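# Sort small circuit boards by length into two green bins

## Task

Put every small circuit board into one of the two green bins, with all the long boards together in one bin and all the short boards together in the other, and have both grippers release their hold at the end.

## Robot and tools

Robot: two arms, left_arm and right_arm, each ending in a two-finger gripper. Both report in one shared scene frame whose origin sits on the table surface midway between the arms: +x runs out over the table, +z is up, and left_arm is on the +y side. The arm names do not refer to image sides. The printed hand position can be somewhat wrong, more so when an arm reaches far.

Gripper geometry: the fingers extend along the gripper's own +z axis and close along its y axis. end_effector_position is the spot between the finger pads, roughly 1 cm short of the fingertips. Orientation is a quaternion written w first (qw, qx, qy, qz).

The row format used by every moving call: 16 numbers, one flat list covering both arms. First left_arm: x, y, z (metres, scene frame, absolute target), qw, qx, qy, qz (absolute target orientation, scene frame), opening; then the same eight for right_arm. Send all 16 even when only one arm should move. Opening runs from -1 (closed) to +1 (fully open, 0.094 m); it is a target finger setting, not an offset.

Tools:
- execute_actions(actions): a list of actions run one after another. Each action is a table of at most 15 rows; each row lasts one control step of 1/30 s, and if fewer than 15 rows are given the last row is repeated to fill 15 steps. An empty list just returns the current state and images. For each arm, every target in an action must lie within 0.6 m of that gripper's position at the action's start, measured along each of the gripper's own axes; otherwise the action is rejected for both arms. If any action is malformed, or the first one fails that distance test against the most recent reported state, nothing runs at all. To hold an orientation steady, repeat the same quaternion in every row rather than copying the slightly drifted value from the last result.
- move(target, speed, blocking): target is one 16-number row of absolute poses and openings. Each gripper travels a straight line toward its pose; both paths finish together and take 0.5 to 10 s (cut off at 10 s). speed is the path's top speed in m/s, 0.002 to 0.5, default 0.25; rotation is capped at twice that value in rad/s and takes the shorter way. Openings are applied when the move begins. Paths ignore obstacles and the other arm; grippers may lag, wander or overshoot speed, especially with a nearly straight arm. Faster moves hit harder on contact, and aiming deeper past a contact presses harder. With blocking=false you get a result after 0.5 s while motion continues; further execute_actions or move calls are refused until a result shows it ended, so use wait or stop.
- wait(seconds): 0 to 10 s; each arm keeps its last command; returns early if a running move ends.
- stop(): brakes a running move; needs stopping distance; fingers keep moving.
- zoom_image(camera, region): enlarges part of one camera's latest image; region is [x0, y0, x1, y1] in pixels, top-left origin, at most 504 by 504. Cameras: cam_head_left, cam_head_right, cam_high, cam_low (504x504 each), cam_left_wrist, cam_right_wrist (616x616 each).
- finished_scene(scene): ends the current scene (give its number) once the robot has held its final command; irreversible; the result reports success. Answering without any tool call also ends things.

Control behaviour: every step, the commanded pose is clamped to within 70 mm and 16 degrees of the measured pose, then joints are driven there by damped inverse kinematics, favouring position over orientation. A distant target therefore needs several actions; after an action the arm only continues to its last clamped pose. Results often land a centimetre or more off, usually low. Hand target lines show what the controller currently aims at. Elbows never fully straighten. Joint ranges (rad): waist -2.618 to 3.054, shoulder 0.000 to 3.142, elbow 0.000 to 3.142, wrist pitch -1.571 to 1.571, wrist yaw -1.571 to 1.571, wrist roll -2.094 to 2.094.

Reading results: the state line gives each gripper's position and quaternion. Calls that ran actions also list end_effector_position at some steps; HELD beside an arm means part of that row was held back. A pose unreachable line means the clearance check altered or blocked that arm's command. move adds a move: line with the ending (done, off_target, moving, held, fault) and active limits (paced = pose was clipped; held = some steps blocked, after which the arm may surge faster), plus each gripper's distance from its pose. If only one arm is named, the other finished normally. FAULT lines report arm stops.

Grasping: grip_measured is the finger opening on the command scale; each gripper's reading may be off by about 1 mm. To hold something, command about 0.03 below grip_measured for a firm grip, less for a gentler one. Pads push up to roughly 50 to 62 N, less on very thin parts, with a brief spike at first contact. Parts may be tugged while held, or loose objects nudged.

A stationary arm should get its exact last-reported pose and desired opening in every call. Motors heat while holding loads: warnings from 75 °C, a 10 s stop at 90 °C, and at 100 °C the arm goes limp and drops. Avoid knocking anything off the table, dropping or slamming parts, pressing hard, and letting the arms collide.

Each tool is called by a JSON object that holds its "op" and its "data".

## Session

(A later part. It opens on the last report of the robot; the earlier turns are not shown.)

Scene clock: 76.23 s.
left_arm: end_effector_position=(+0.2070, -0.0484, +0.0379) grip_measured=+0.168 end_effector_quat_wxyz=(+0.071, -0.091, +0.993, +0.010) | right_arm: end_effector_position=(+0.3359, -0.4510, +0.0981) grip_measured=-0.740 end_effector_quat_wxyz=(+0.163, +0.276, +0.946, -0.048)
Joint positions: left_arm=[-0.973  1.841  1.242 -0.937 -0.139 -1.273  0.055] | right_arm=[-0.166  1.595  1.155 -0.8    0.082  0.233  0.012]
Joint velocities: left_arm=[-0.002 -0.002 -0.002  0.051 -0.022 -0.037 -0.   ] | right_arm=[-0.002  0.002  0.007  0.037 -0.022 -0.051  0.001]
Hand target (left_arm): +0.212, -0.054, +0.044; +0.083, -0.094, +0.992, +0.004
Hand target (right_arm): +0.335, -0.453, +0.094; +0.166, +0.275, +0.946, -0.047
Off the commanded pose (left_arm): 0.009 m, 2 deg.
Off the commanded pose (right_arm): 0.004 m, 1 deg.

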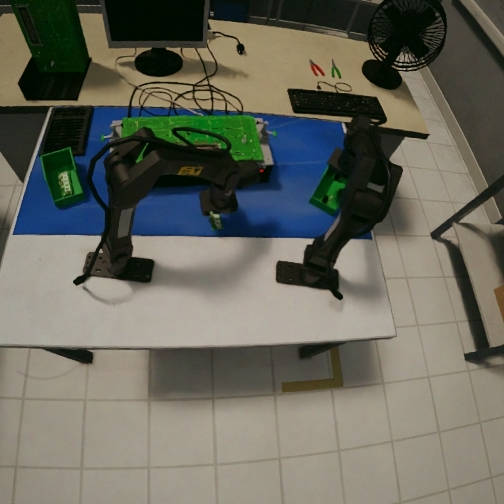

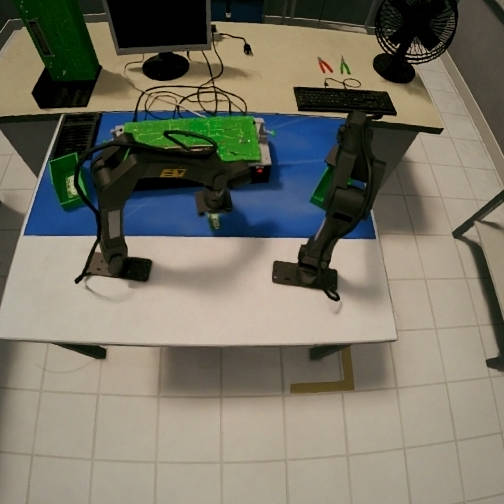

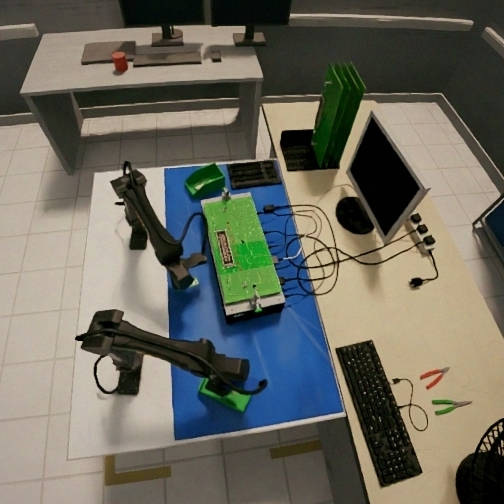

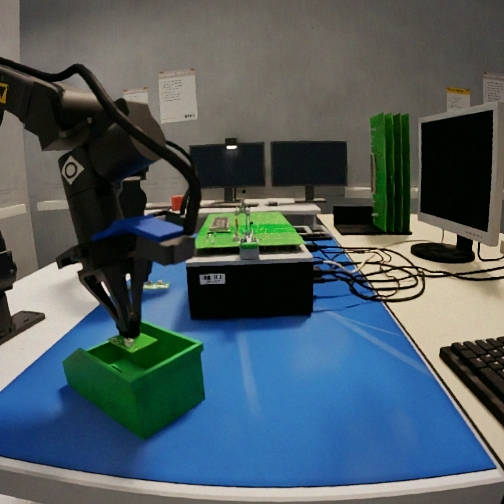

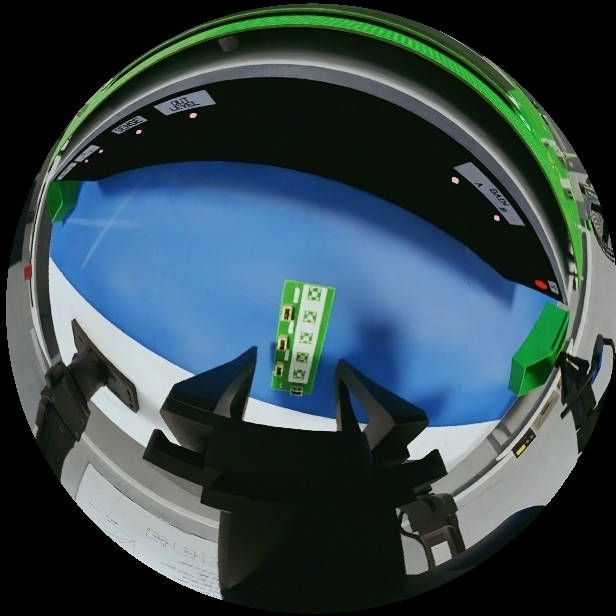

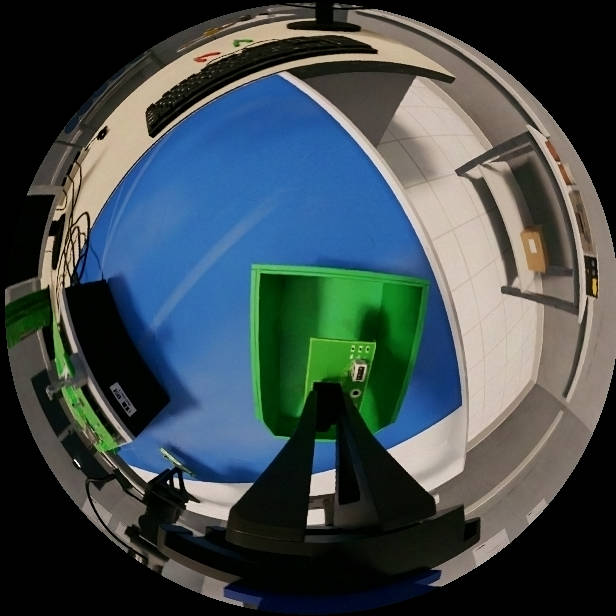

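{"op": "move", "data": {"target": [0.212,-0.054,0.010,0.0845,-0.0945,0.9919,0.0081,0.17,0.333,-0.4525,0.024,0.1672,0.2745,0.9457,-0.0485,-0.77], "speed": 0.13}}

Scene clock: 78.30 s.
left_arm: end_effector_position=(+0.2119, -0.0563, +0.0176) grip_measured=+0.168 end_effector_quat_wxyz=(+0.076, -0.094, +0.993, +0.002) | right_arm: end_effector_position=(+0.3342, -0.4504, +0.0307) grip_measured=-0.740 end_effector_quat_wxyz=(+0.168, +0.275, +0.945, -0.048)
Joint positions: left_arm=[-0.973  1.887  1.215 -0.845 -0.143 -1.278  0.055] | right_arm=[-0.166  1.668  0.945 -0.505  0.082  0.231  0.012]
Joint velocities: left_arm=[-0.007  0.002 -0.002 -0.007 -0.022 -0.007  0.001] | right_arm=[ 0.012  0.002  0.007  0.007 -0.066 -0.022  0.001]
Hand target (left_arm): +0.212, -0.054, +0.010; +0.084, -0.095, +0.992, +0.008
Hand target (right_arm): +0.332, -0.452, +0.024; +0.167, +0.275, +0.946, -0.048
Off the commanded pose (left_arm): 0.008 m, 1 deg.
Off the commanded pose (right_arm): 0.007 m, 0 deg.
move: done

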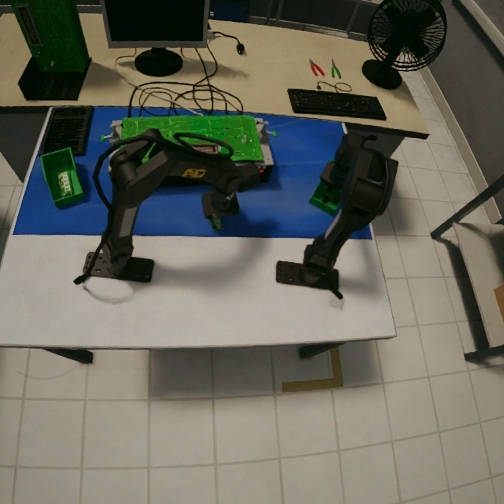

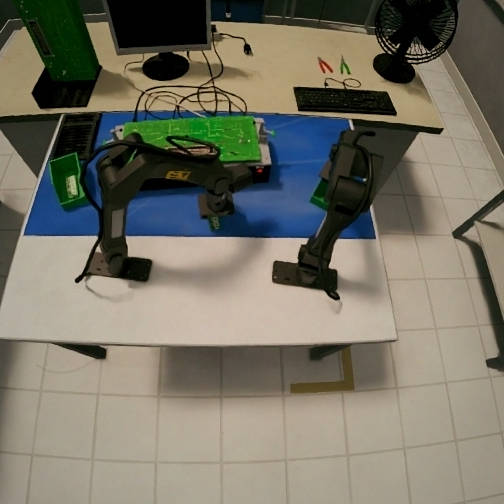

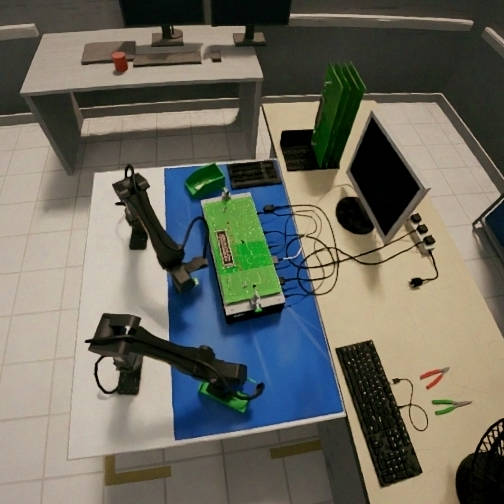

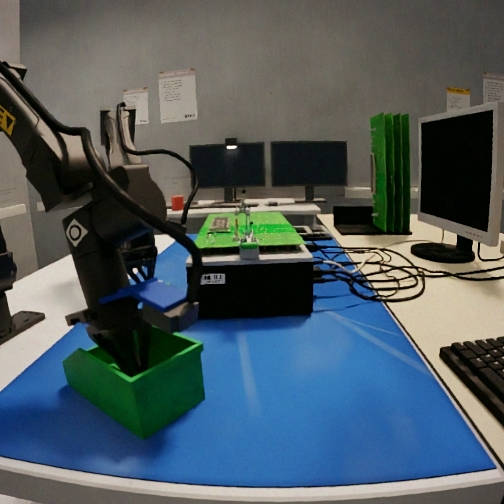

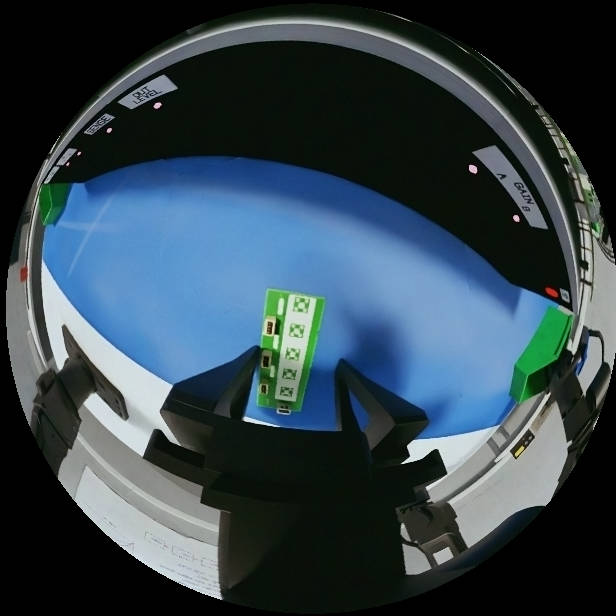

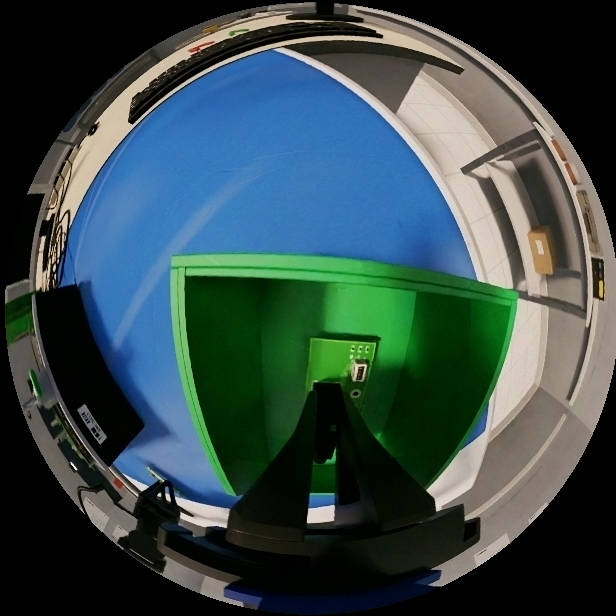

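{"op": "zoom_image", "data": {"camera": "cam_left_wrist", "region": [210, 270, 380, 440]}}

{"op": "zoom_image", "data": {"camera": "cam_right_wrist", "region": [230, 260, 470, 500]}}

Region (210, 270, 380, 440) of cam_left_wrist's 616x616 image, scaled by 2.965, with more detail than that image has.

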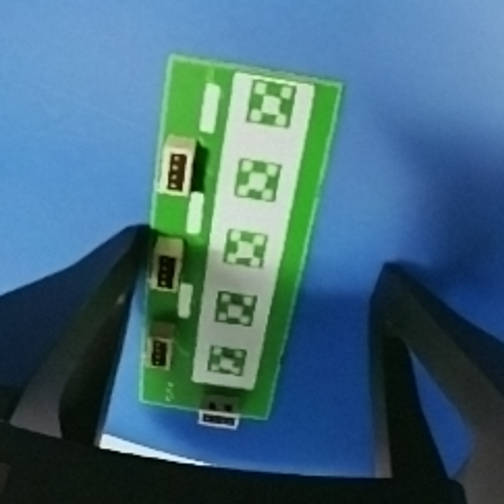

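Region (230, 260, 470, 500) of cam_right_wrist's 616x616 image, scaled by 2.100, with more detail than that image has.

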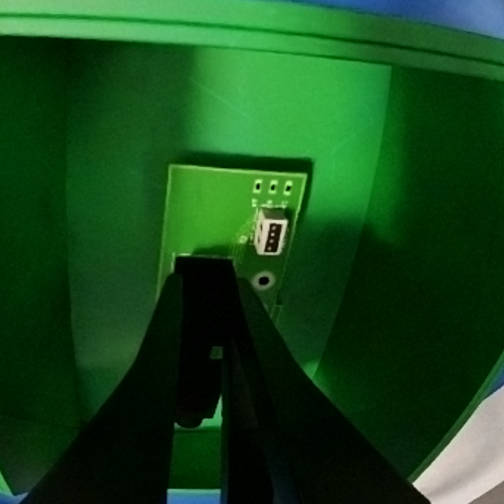

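{"op": "move", "data": {"target": [0.207,-0.041,0.005,0.0845,-0.0945,0.9919,0.0081,0.30,0.334,-0.453,0.018,0.1672,0.2745,0.9457,-0.0485,-0.77], "speed": 0.04}}

Scene clock: 80.27 s.
left_arm: end_effector_position=(+0.2112, -0.0536, +0.0174) grip_measured=+0.298 end_effector_quat_wxyz=(+0.084, -0.095, +0.992, -0.013) | right_arm: end_effector_position=(+0.3374, -0.4514, +0.0246) grip_measured=-0.740 end_effector_quat_wxyz=(+0.168, +0.275, +0.946, -0.048)
Joint positions: left_arm=[-0.973  1.85   1.162 -0.795 -0.147 -1.278  0.061] | right_arm=[-0.166  1.692  0.945 -0.481  0.082  0.231  0.012]
Joint velocities: left_arm=[-0.002 -0.002 -0.002 -0.081  0.037 -0.051  0.001] | right_arm=[ 0.002 -0.007  0.007 -0.007 -0.037  0.037  0.   ]
Hand target (left_arm): +0.207, -0.041, +0.005; +0.084, -0.094, +0.992, +0.008
Hand target (right_arm): +0.334, -0.453, +0.018; +0.167, +0.275, +0.946, -0.048
Off the commanded pose (left_arm): 0.018 m, 2 deg.
Off the commanded pose (right_arm): 0.008 m, 0 deg.
move: off_target (left_arm)

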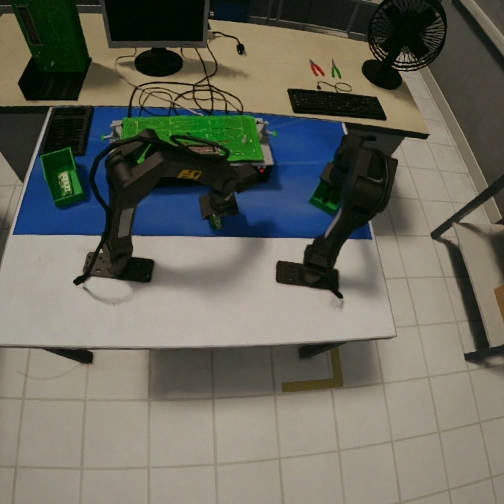

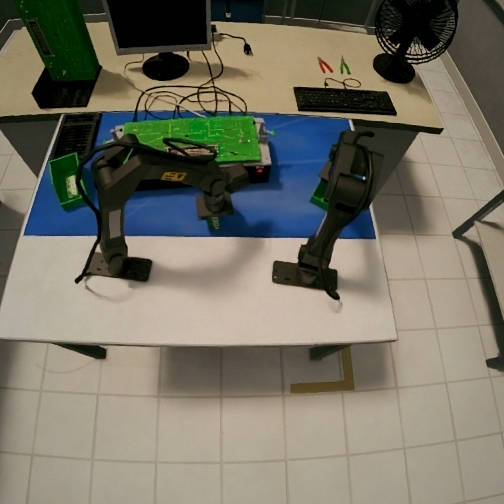

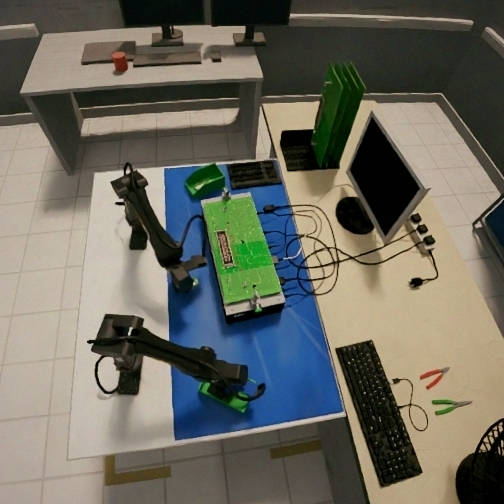

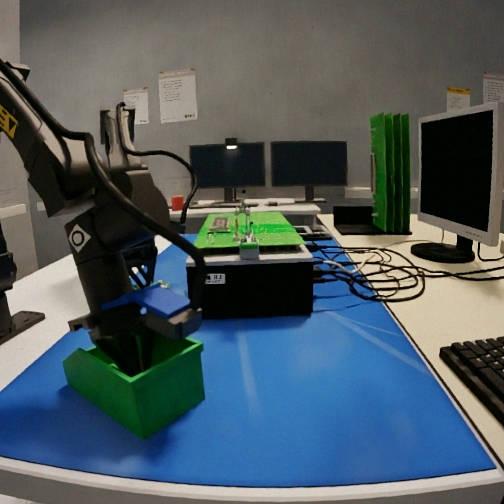

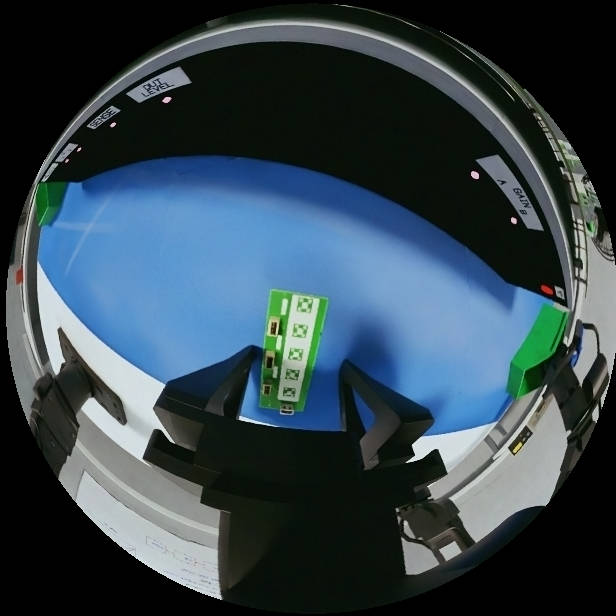

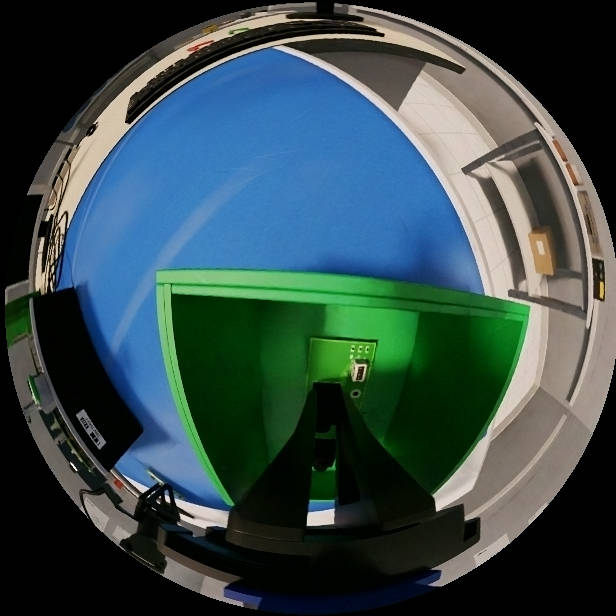

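{"op": "zoom_image", "data": {"camera": "cam_left_wrist", "region": [210, 270, 380, 440]}}

{"op": "zoom_image", "data": {"camera": "cam_low", "region": [110, 240, 190, 310]}}

Region (210, 270, 380, 440) of cam_left_wrist's 616x616 image, scaled by 2.965, with more detail than that image has.

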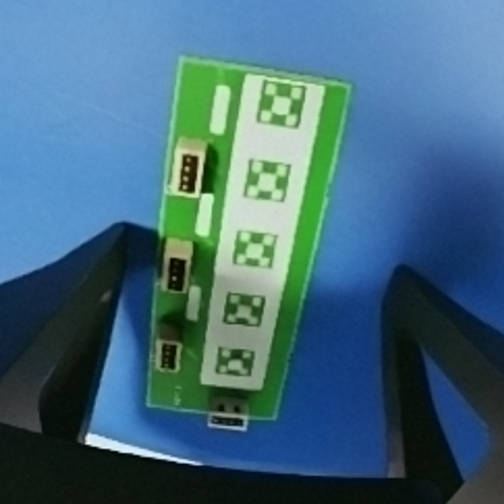

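Region (110, 240, 190, 310) of cam_low's 504x504 image, scaled by 6.300, with more detail than that image has; it fills the top 441 rows of this view, and the rest is white.

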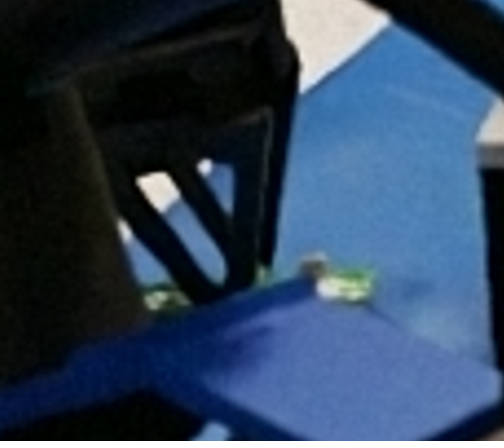

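{"op": "execute_actions", "data": {"actions": [[[0.2075,-0.042,0.010,0.0845,-0.0945,0.9919,0.0081,0.28,0.334,-0.453,0.018,0.1672,0.2745,0.9457,-0.0485,-0.74],[0.208,-0.043,0.016,0.0845,-0.0945,0.9919,0.0081,0.26,0.334,-0.453,0.018,0.1672,0.2745,0.9457,-0.0485,-0.70],[0.208,-0.044,0.021,0.0845,-0.0945,0.9919,0.0081,0.25,0.334,-0.453,0.018,0.1672,0.2745,0.9457,-0.0485,-0.66],[0.208,-0.044,0.025,0.0845,-0.0945,0.9919,0.0081,0.25,0.334,-0.453,0.018,0.1672,0.2745,0.9457,-0.0485,-0.61],[0.208,-0.044,0.028,0.0845,-0.0945,0.9919,0.0081,0.25,0.334,-0.453,0.018,0.1672,0.2745,0.9457,-0.0485,-0.56],[0.208,-0.044,0.029,0.0845,-0.0945,0.9919,0.0081,0.25,0.334,-0.453,0.019,0.1672,0.2745,0.9457,-0.0485,-0.52],[0.208,-0.044,0.029,0.0845,-0.0945,0.9919,0.0081,0.25,0.335,-0.453,0.021,0.1672,0.2745,0.9457,-0.0485,-0.52],[0.208,-0.044,0.028,0.0845,-0.0945,0.9919,0.0081,0.25,0.336,-0.453,0.025,0.1672,0.2745,0.9457,-0.0485,-0.52],[0.208,-0.044,0.026,0.0845,-0.0945,0.9919,0.0081,0.25,0.337,-0.4535,0.030,0.1672,0.2745,0.9457,-0.0485,-0.52],[0.208,-0.044,0.023,0.0845,-0.0945,0.9919,0.0081,0.25,0.337,-0.4535,0.036,0.1672,0.2745,0.9457,-0.0485,-0.52],[0.208,-0.044,0.020,0.0845,-0.0945,0.9919,0.0081,0.25,0.337,-0.4535,0.043,0.1672,0.2745,0.9457,-0.0485,-0.52],[0.208,-0.044,0.017,0.0845,-0.0945,0.9919,0.0081,0.25,0.337,-0.4535,0.050,0.1672,0.2745,0.9457,-0.0485,-0.52],[0.208,-0.044,0.014,0.0845,-0.0945,0.9919,0.0081,0.25,0.337,-0.4535,0.056,0.1672,0.2745,0.9457,-0.0485,-0.52],[0.208,-0.044,0.012,0.0845,-0.0945,0.9919,0.0081,0.25,0.337,-0.4535,0.061,0.1672,0.2745,0.9457,-0.0485,-0.52],[0.208,-0.044,0.011,0.0845,-0.0945,0.9919,0.0081,0.25,0.337,-0.4535,0.064,0.1672,0.2745,0.9457,-0.0485,-0.52]]]}}

Scene clock: 83.07 s.
left_arm: end_effector_position=(+0.2073, -0.0456, +0.0179) grip_measured=+0.252 end_effector_quat_wxyz=(+0.079, -0.094, +0.992, +0.003) | right_arm: end_effector_position=(+0.3292, -0.4487, +0.0311) grip_measured=-0.522 end_effector_quat_wxyz=(+0.147, +0.275, +0.949, -0.047)
Joint positions: left_arm=[-0.973  1.847  1.162 -0.832 -0.148 -1.278  0.059] | right_arm=[-0.166  1.679  0.974 -0.566  0.082  0.231  0.022]
Joint velocities: left_arm=[-0.022 -0.007 -0.012  0.095  0.007 -0.007 -0.001] | right_arm=[-0.007 -0.208  0.339 -0.535 -0.066 -0.051 -0.001]
Hand target (left_arm): +0.208, -0.044, +0.011; +0.084, -0.094, +0.992, +0.008
Hand target (right_arm): +0.337, -0.454, +0.062; +0.169, +0.274, +0.945, -0.049
Off the commanded pose (left_arm): 0.007 m, 1 deg.
Off the commanded pose (right_arm): 0.034 m, 2 deg.
Step readings (end_effector_position):
0: left_arm (+0.2112, -0.0536, +0.0174) | right_arm (+0.3379, -0.4516, +0.0247)
1: left_arm (+0.2112, -0.0534, +0.0174) | right_arm (+0.3379, -0.4516, +0.0247)
2: left_arm (+0.2111, -0.0531, +0.0176) | right_arm (+0.3379, -0.4516, +0.0247)
4: left_arm (+0.2109, -0.0525, +0.0181) | right_arm (+0.3379, -0.4516, +0.0247)
8: left_arm (+0.2079, -0.0467, +0.0180) | right_arm (+0.3379, -0.4516, +0.0247)
15: end_effector_position above

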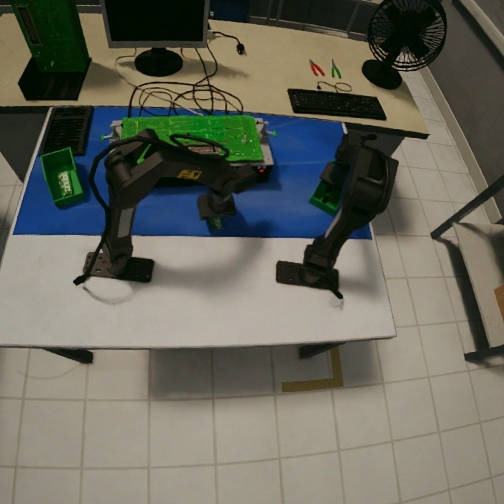

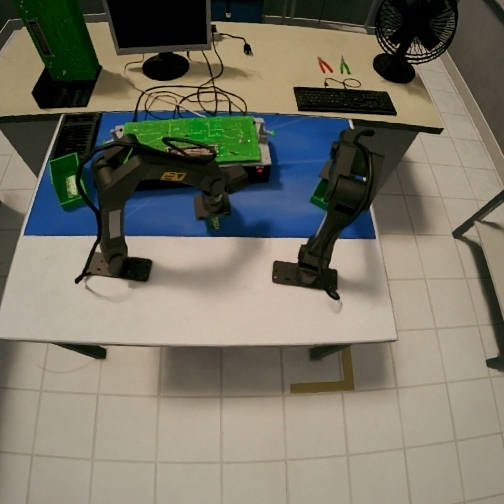

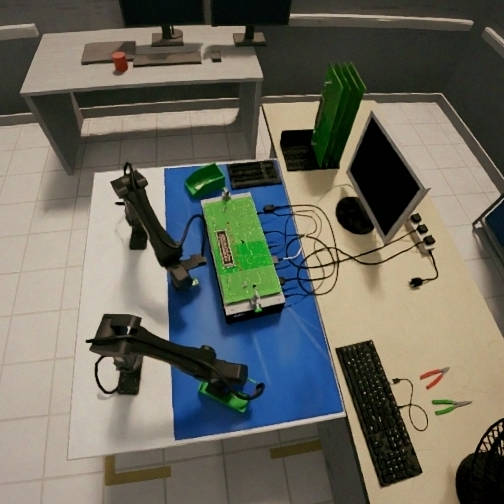

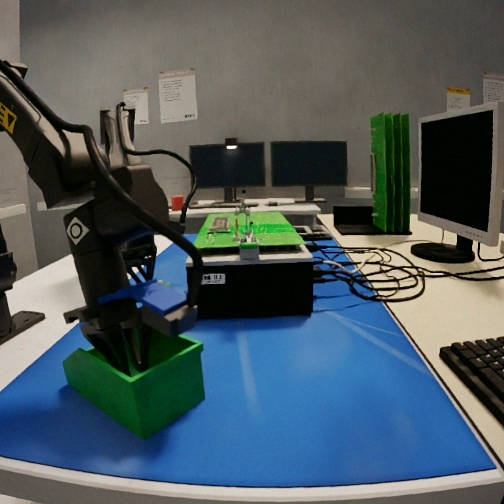

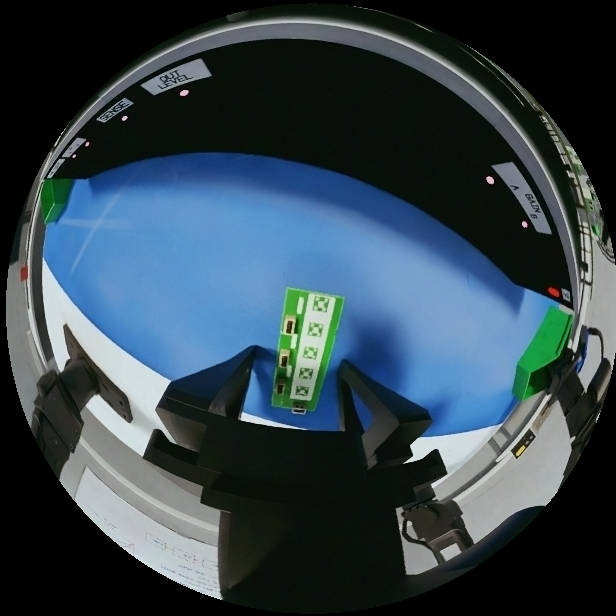

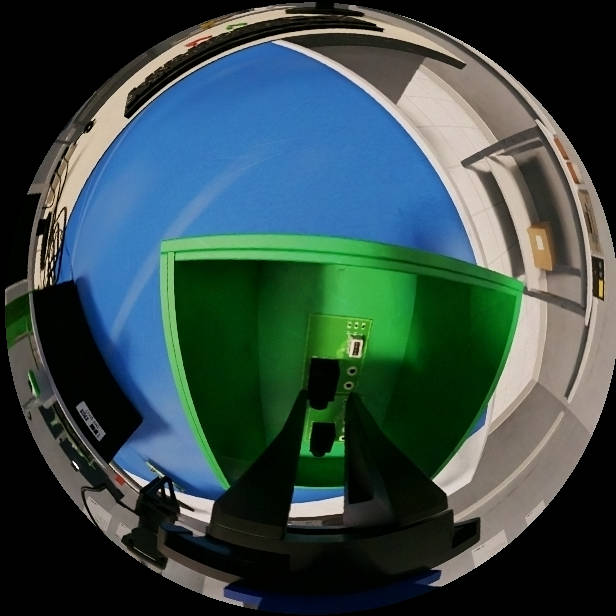

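{"op": "wait", "data": {"seconds": 0}}

{"op": "zoom_image", "data": {"camera": "cam_left_wrist", "region": [210, 270, 380, 440]}}

{"op": "zoom_image", "data": {"camera": "cam_low", "region": [110, 240, 190, 310]}}

Scene clock: 83.23 s.
left_arm: end_effector_position=(+0.2085, -0.0478, +0.0180) grip_measured=+0.252 end_effector_quat_wxyz=(+0.080, -0.094, +0.992, -0.002) | right_arm: end_effector_position=(+0.3353, -0.4508, +0.0492) grip_measured=-0.522 end_effector_quat_wxyz=(+0.163, +0.275, +0.946, -0.048)
Joint positions: left_arm=[-0.973  1.847  1.162 -0.822 -0.148 -1.278  0.059] | right_arm=[-0.166  1.648  1.008 -0.6    0.082  0.231  0.022]
Joint velocities: left_arm=[ 0.007 -0.012 -0.017 -0.051  0.007 -0.022 -0.   ] | right_arm=[-0.017 -0.051  0.066 -0.066  0.051 -0.022  0.001]
Hand target (left_arm): +0.208, -0.044, +0.011; +0.084, -0.094, +0.992, +0.008
Hand target (right_arm): +0.337, -0.454, +0.062; +0.169, +0.274, +0.945, -0.049
Off the commanded pose (left_arm): 0.008 m, 1 deg.
Off the commanded pose (right_arm): 0.015 m, 1 deg.

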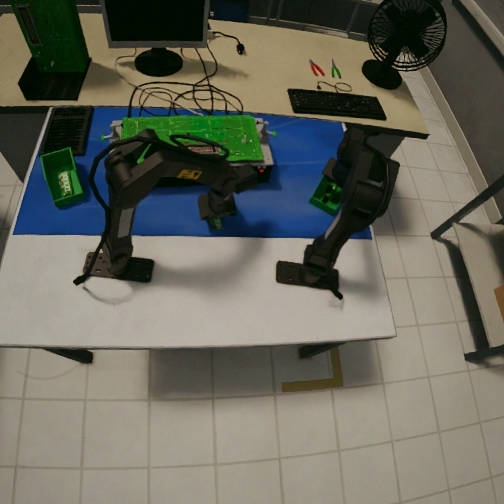

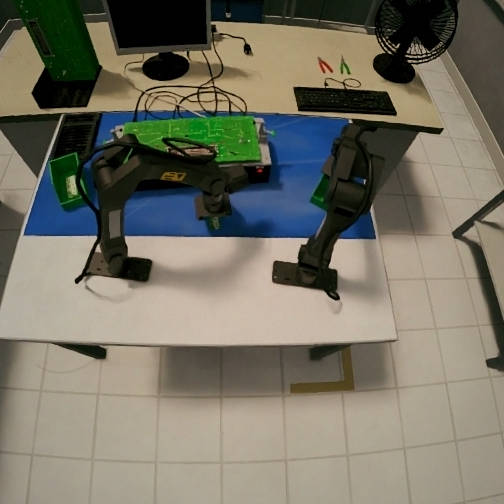

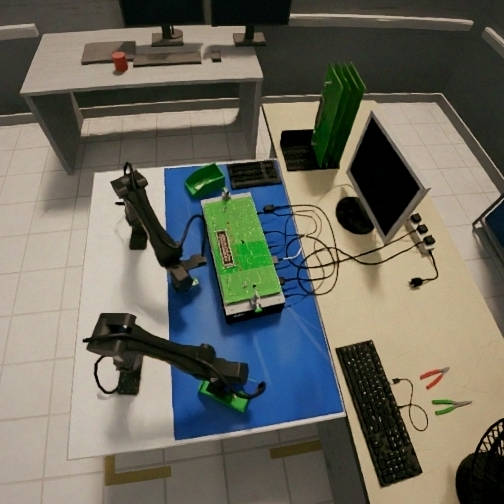

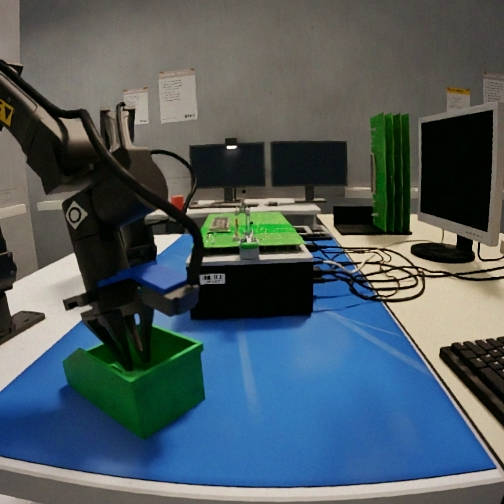

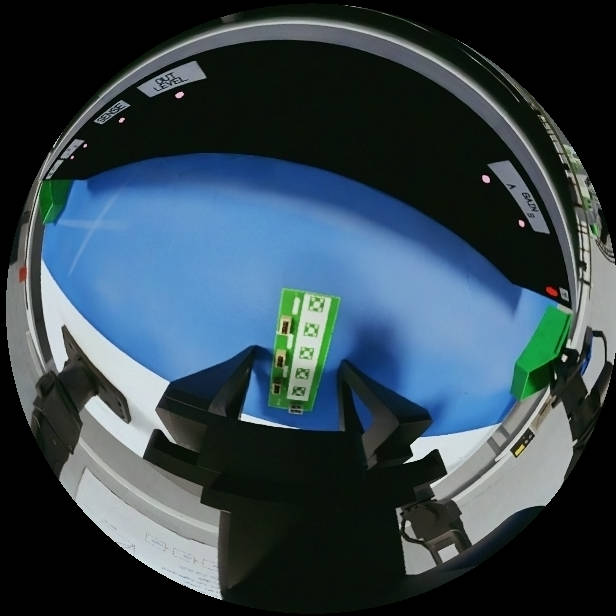

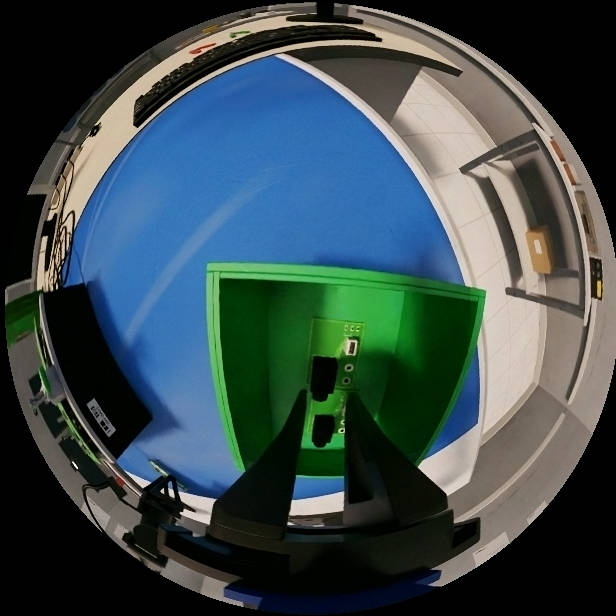

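Region (210, 270, 380, 440) of cam_left_wrist's 616x616 image, scaled by 2.965, with more detail than that image has.

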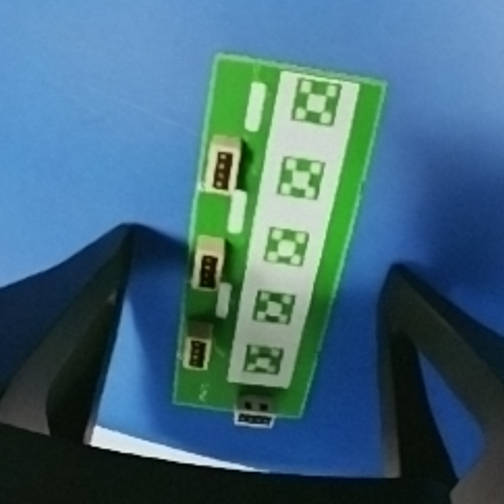

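Region (110, 240, 190, 310) of cam_low's 504x504 image, scaled by 6.300, with more detail than that image has; it fills the top 441 rows of this view, and the rest is white.

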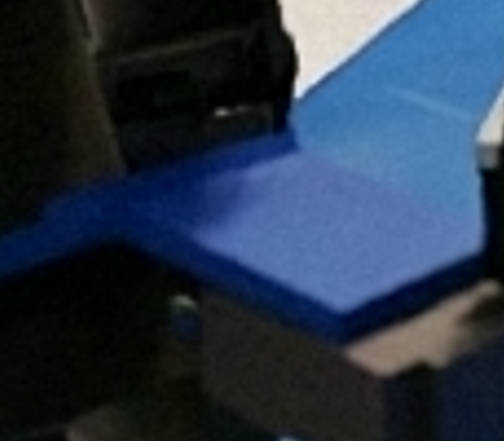

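{"op": "execute_actions", "data": {"actions": [[[0.208,-0.044,0.009,0.0845,-0.0945,0.9919,0.0081,0.22,0.337,-0.4535,0.065,0.1672,0.2745,0.9457,-0.0485,-0.52],[0.208,-0.044,0.007,0.0845,-0.0945,0.9919,0.0081,0.17,0.337,-0.4535,0.067,0.1672,0.2745,0.9457,-0.0485,-0.52],[0.208,-0.044,0.005,0.0845,-0.0945,0.9919,0.0081,0.11,0.337,-0.4535,0.070,0.1672,0.2745,0.9457,-0.0485,-0.52],[0.208,-0.044,0.004,0.0845,-0.0945,0.9919,0.0081,0.05,0.337,-0.4535,0.074,0.1672,0.2745,0.9457,-0.0485,-0.52],[0.208,-0.044,0.004,0.0845,-0.0945,0.9919,0.0081,-0.01,0.337,-0.4535,0.079,0.1672,0.2745,0.9457,-0.0485,-0.52],[0.208,-0.044,0.004,0.0845,-0.0945,0.9919,0.0081,-0.07,0.337,-0.4535,0.084,0.1672,0.2745,0.9457,-0.0485,-0.52],[0.208,-0.044,0.004,0.0845,-0.0945,0.9919,0.0081,-0.13,0.337,-0.4535,0.090,0.1672,0.2745,0.9457,-0.0485,-0.52],[0.208,-0.044,0.004,0.0845,-0.0945,0.9919,0.0081,-0.19,0.337,-0.4535,0.096,0.1672,0.2745,0.9457,-0.0485,-0.52],[0.208,-0.044,0.004,0.0845,-0.0945,0.9919,0.0081,-0.24,0.337,-0.4535,0.102,0.1672,0.2745,0.9457,-0.0485,-0.52],[0.208,-0.044,0.004,0.0845,-0.0945,0.9919,0.0081,-0.28,0.337,-0.4535,0.107,0.1672,0.2745,0.9457,-0.0485,-0.52],[0.208,-0.044,0.004,0.0845,-0.0945,0.9919,0.0081,-0.32,0.337,-0.4535,0.112,0.1672,0.2745,0.9457,-0.0485,-0.52],[0.208,-0.044,0.004,0.0845,-0.0945,0.9919,0.0081,-0.35,0.337,-0.4535,0.116,0.1672,0.2745,0.9457,-0.0485,-0.52],[0.208,-0.044,0.004,0.0845,-0.0945,0.9919,0.0081,-0.375,0.337,-0.4535,0.118,0.1672,0.2745,0.9457,-0.0485,-0.52],[0.208,-0.044,0.004,0.0845,-0.0945,0.9919,0.0081,-0.375,0.337,-0.4535,0.1195,0.1672,0.2745,0.9457,-0.0485,-0.52],[0.208,-0.044,0.004,0.0845,-0.0945,0.9919,0.0081,-0.375,0.337,-0.4535,0.120,0.1672,0.2745,0.9457,-0.0485,-0.52]]]}}

Scene clock: 85.03 s.
left_arm: end_effector_position=(+0.2101, -0.0488, +0.0175) grip_measured=-0.361 end_effector_quat_wxyz=(+0.084, -0.095, +0.992, -0.003) | right_arm: end_effector_position=(+0.3424, -0.4531, +0.1037) grip_measured=-0.522 end_effector_quat_wxyz=(+0.171, +0.275, +0.945, -0.048)
Joint positions: left_arm=[-0.973  1.85   1.162 -0.814 -0.154 -1.278  0.03 ] | right_arm=[-0.166  1.603  1.18  -0.801  0.082  0.231  0.022]
Joint velocities: left_arm=[ 0.007  0.012 -0.007 -0.051 -0.007  0.007 -0.001] | right_arm=[-0.007 -0.095  0.305 -0.242 -0.066 -0.022 -0.   ]
Hand target (left_arm): +0.208, -0.044, +0.005; +0.085, -0.094, +0.992, +0.008
Hand target (right_arm): +0.338, -0.454, +0.119; +0.168, +0.274, +0.945, -0.049
Off the commanded pose (left_arm): 0.014 m, 1 deg.
Off the commanded pose (right_arm): 0.017 m, 0 deg.
Step readings (end_effector_position):
0: left_arm (+0.2090, -0.0488, +0.0181) | right_arm (+0.3302, -0.4491, +0.0481)
1: left_arm (+0.2091, -0.0489, +0.0181) | right_arm (+0.3299, -0.4490, +0.0480)
2: left_arm (+0.2092, -0.0493, +0.0181) | right_arm (+0.3292, -0.4487, +0.0478)
4: left_arm (+0.2099, -0.0503, +0.0176) | right_arm (+0.3275, -0.4482, +0.0485)
8: left_arm (+0.2099, -0.0488, +0.0174) | right_arm (+0.3299, -0.4490, +0.0606)
15: end_effector_position above

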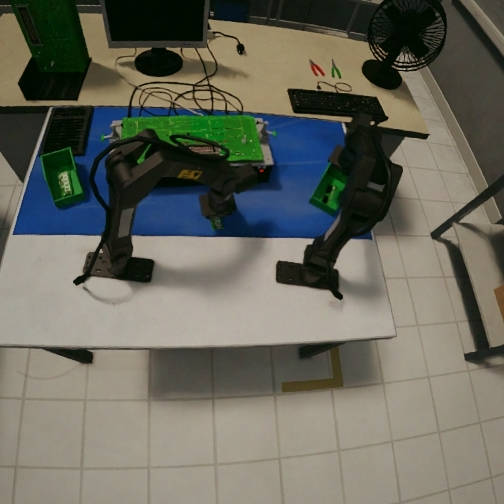

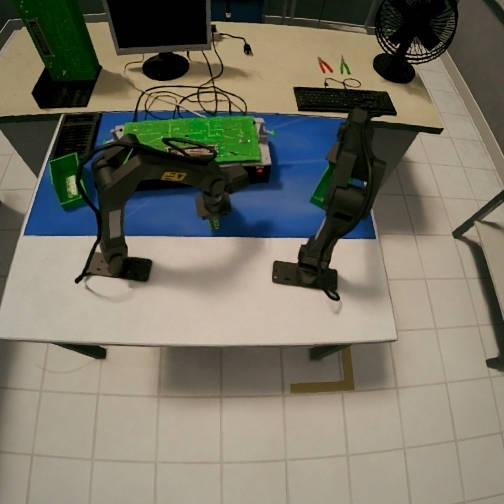

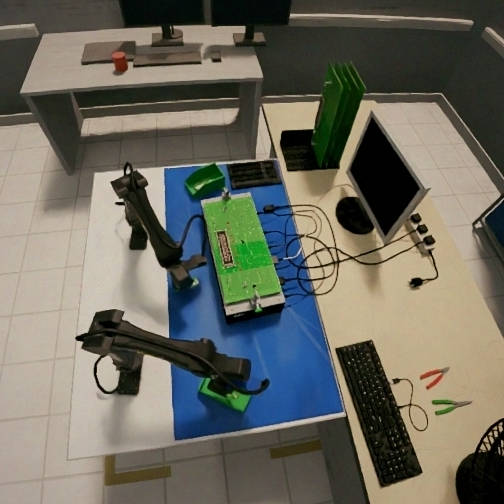

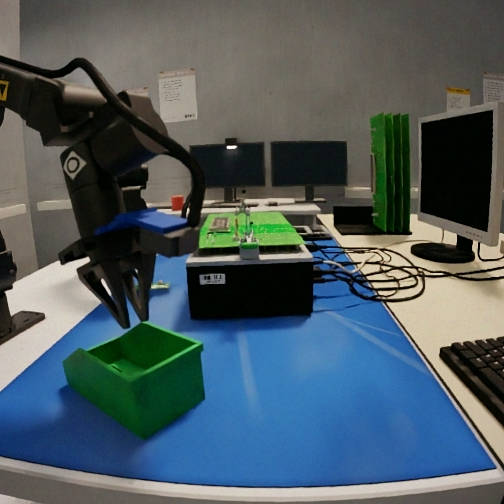

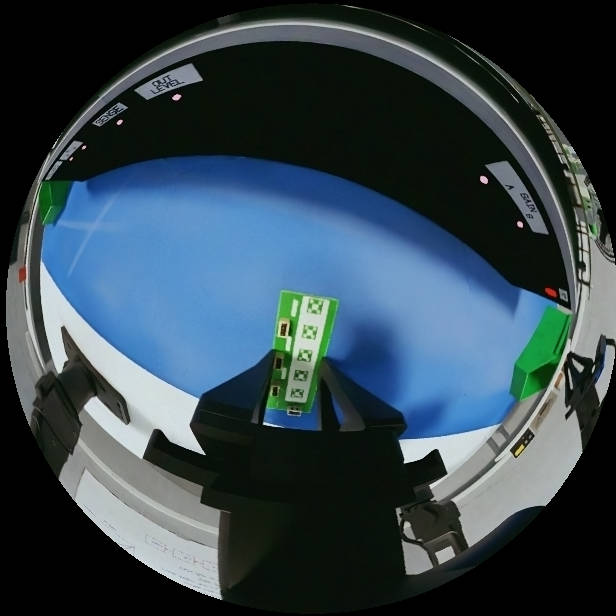

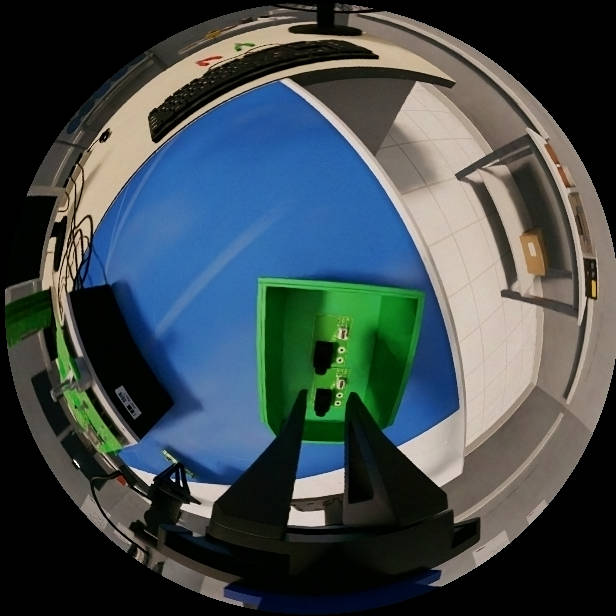

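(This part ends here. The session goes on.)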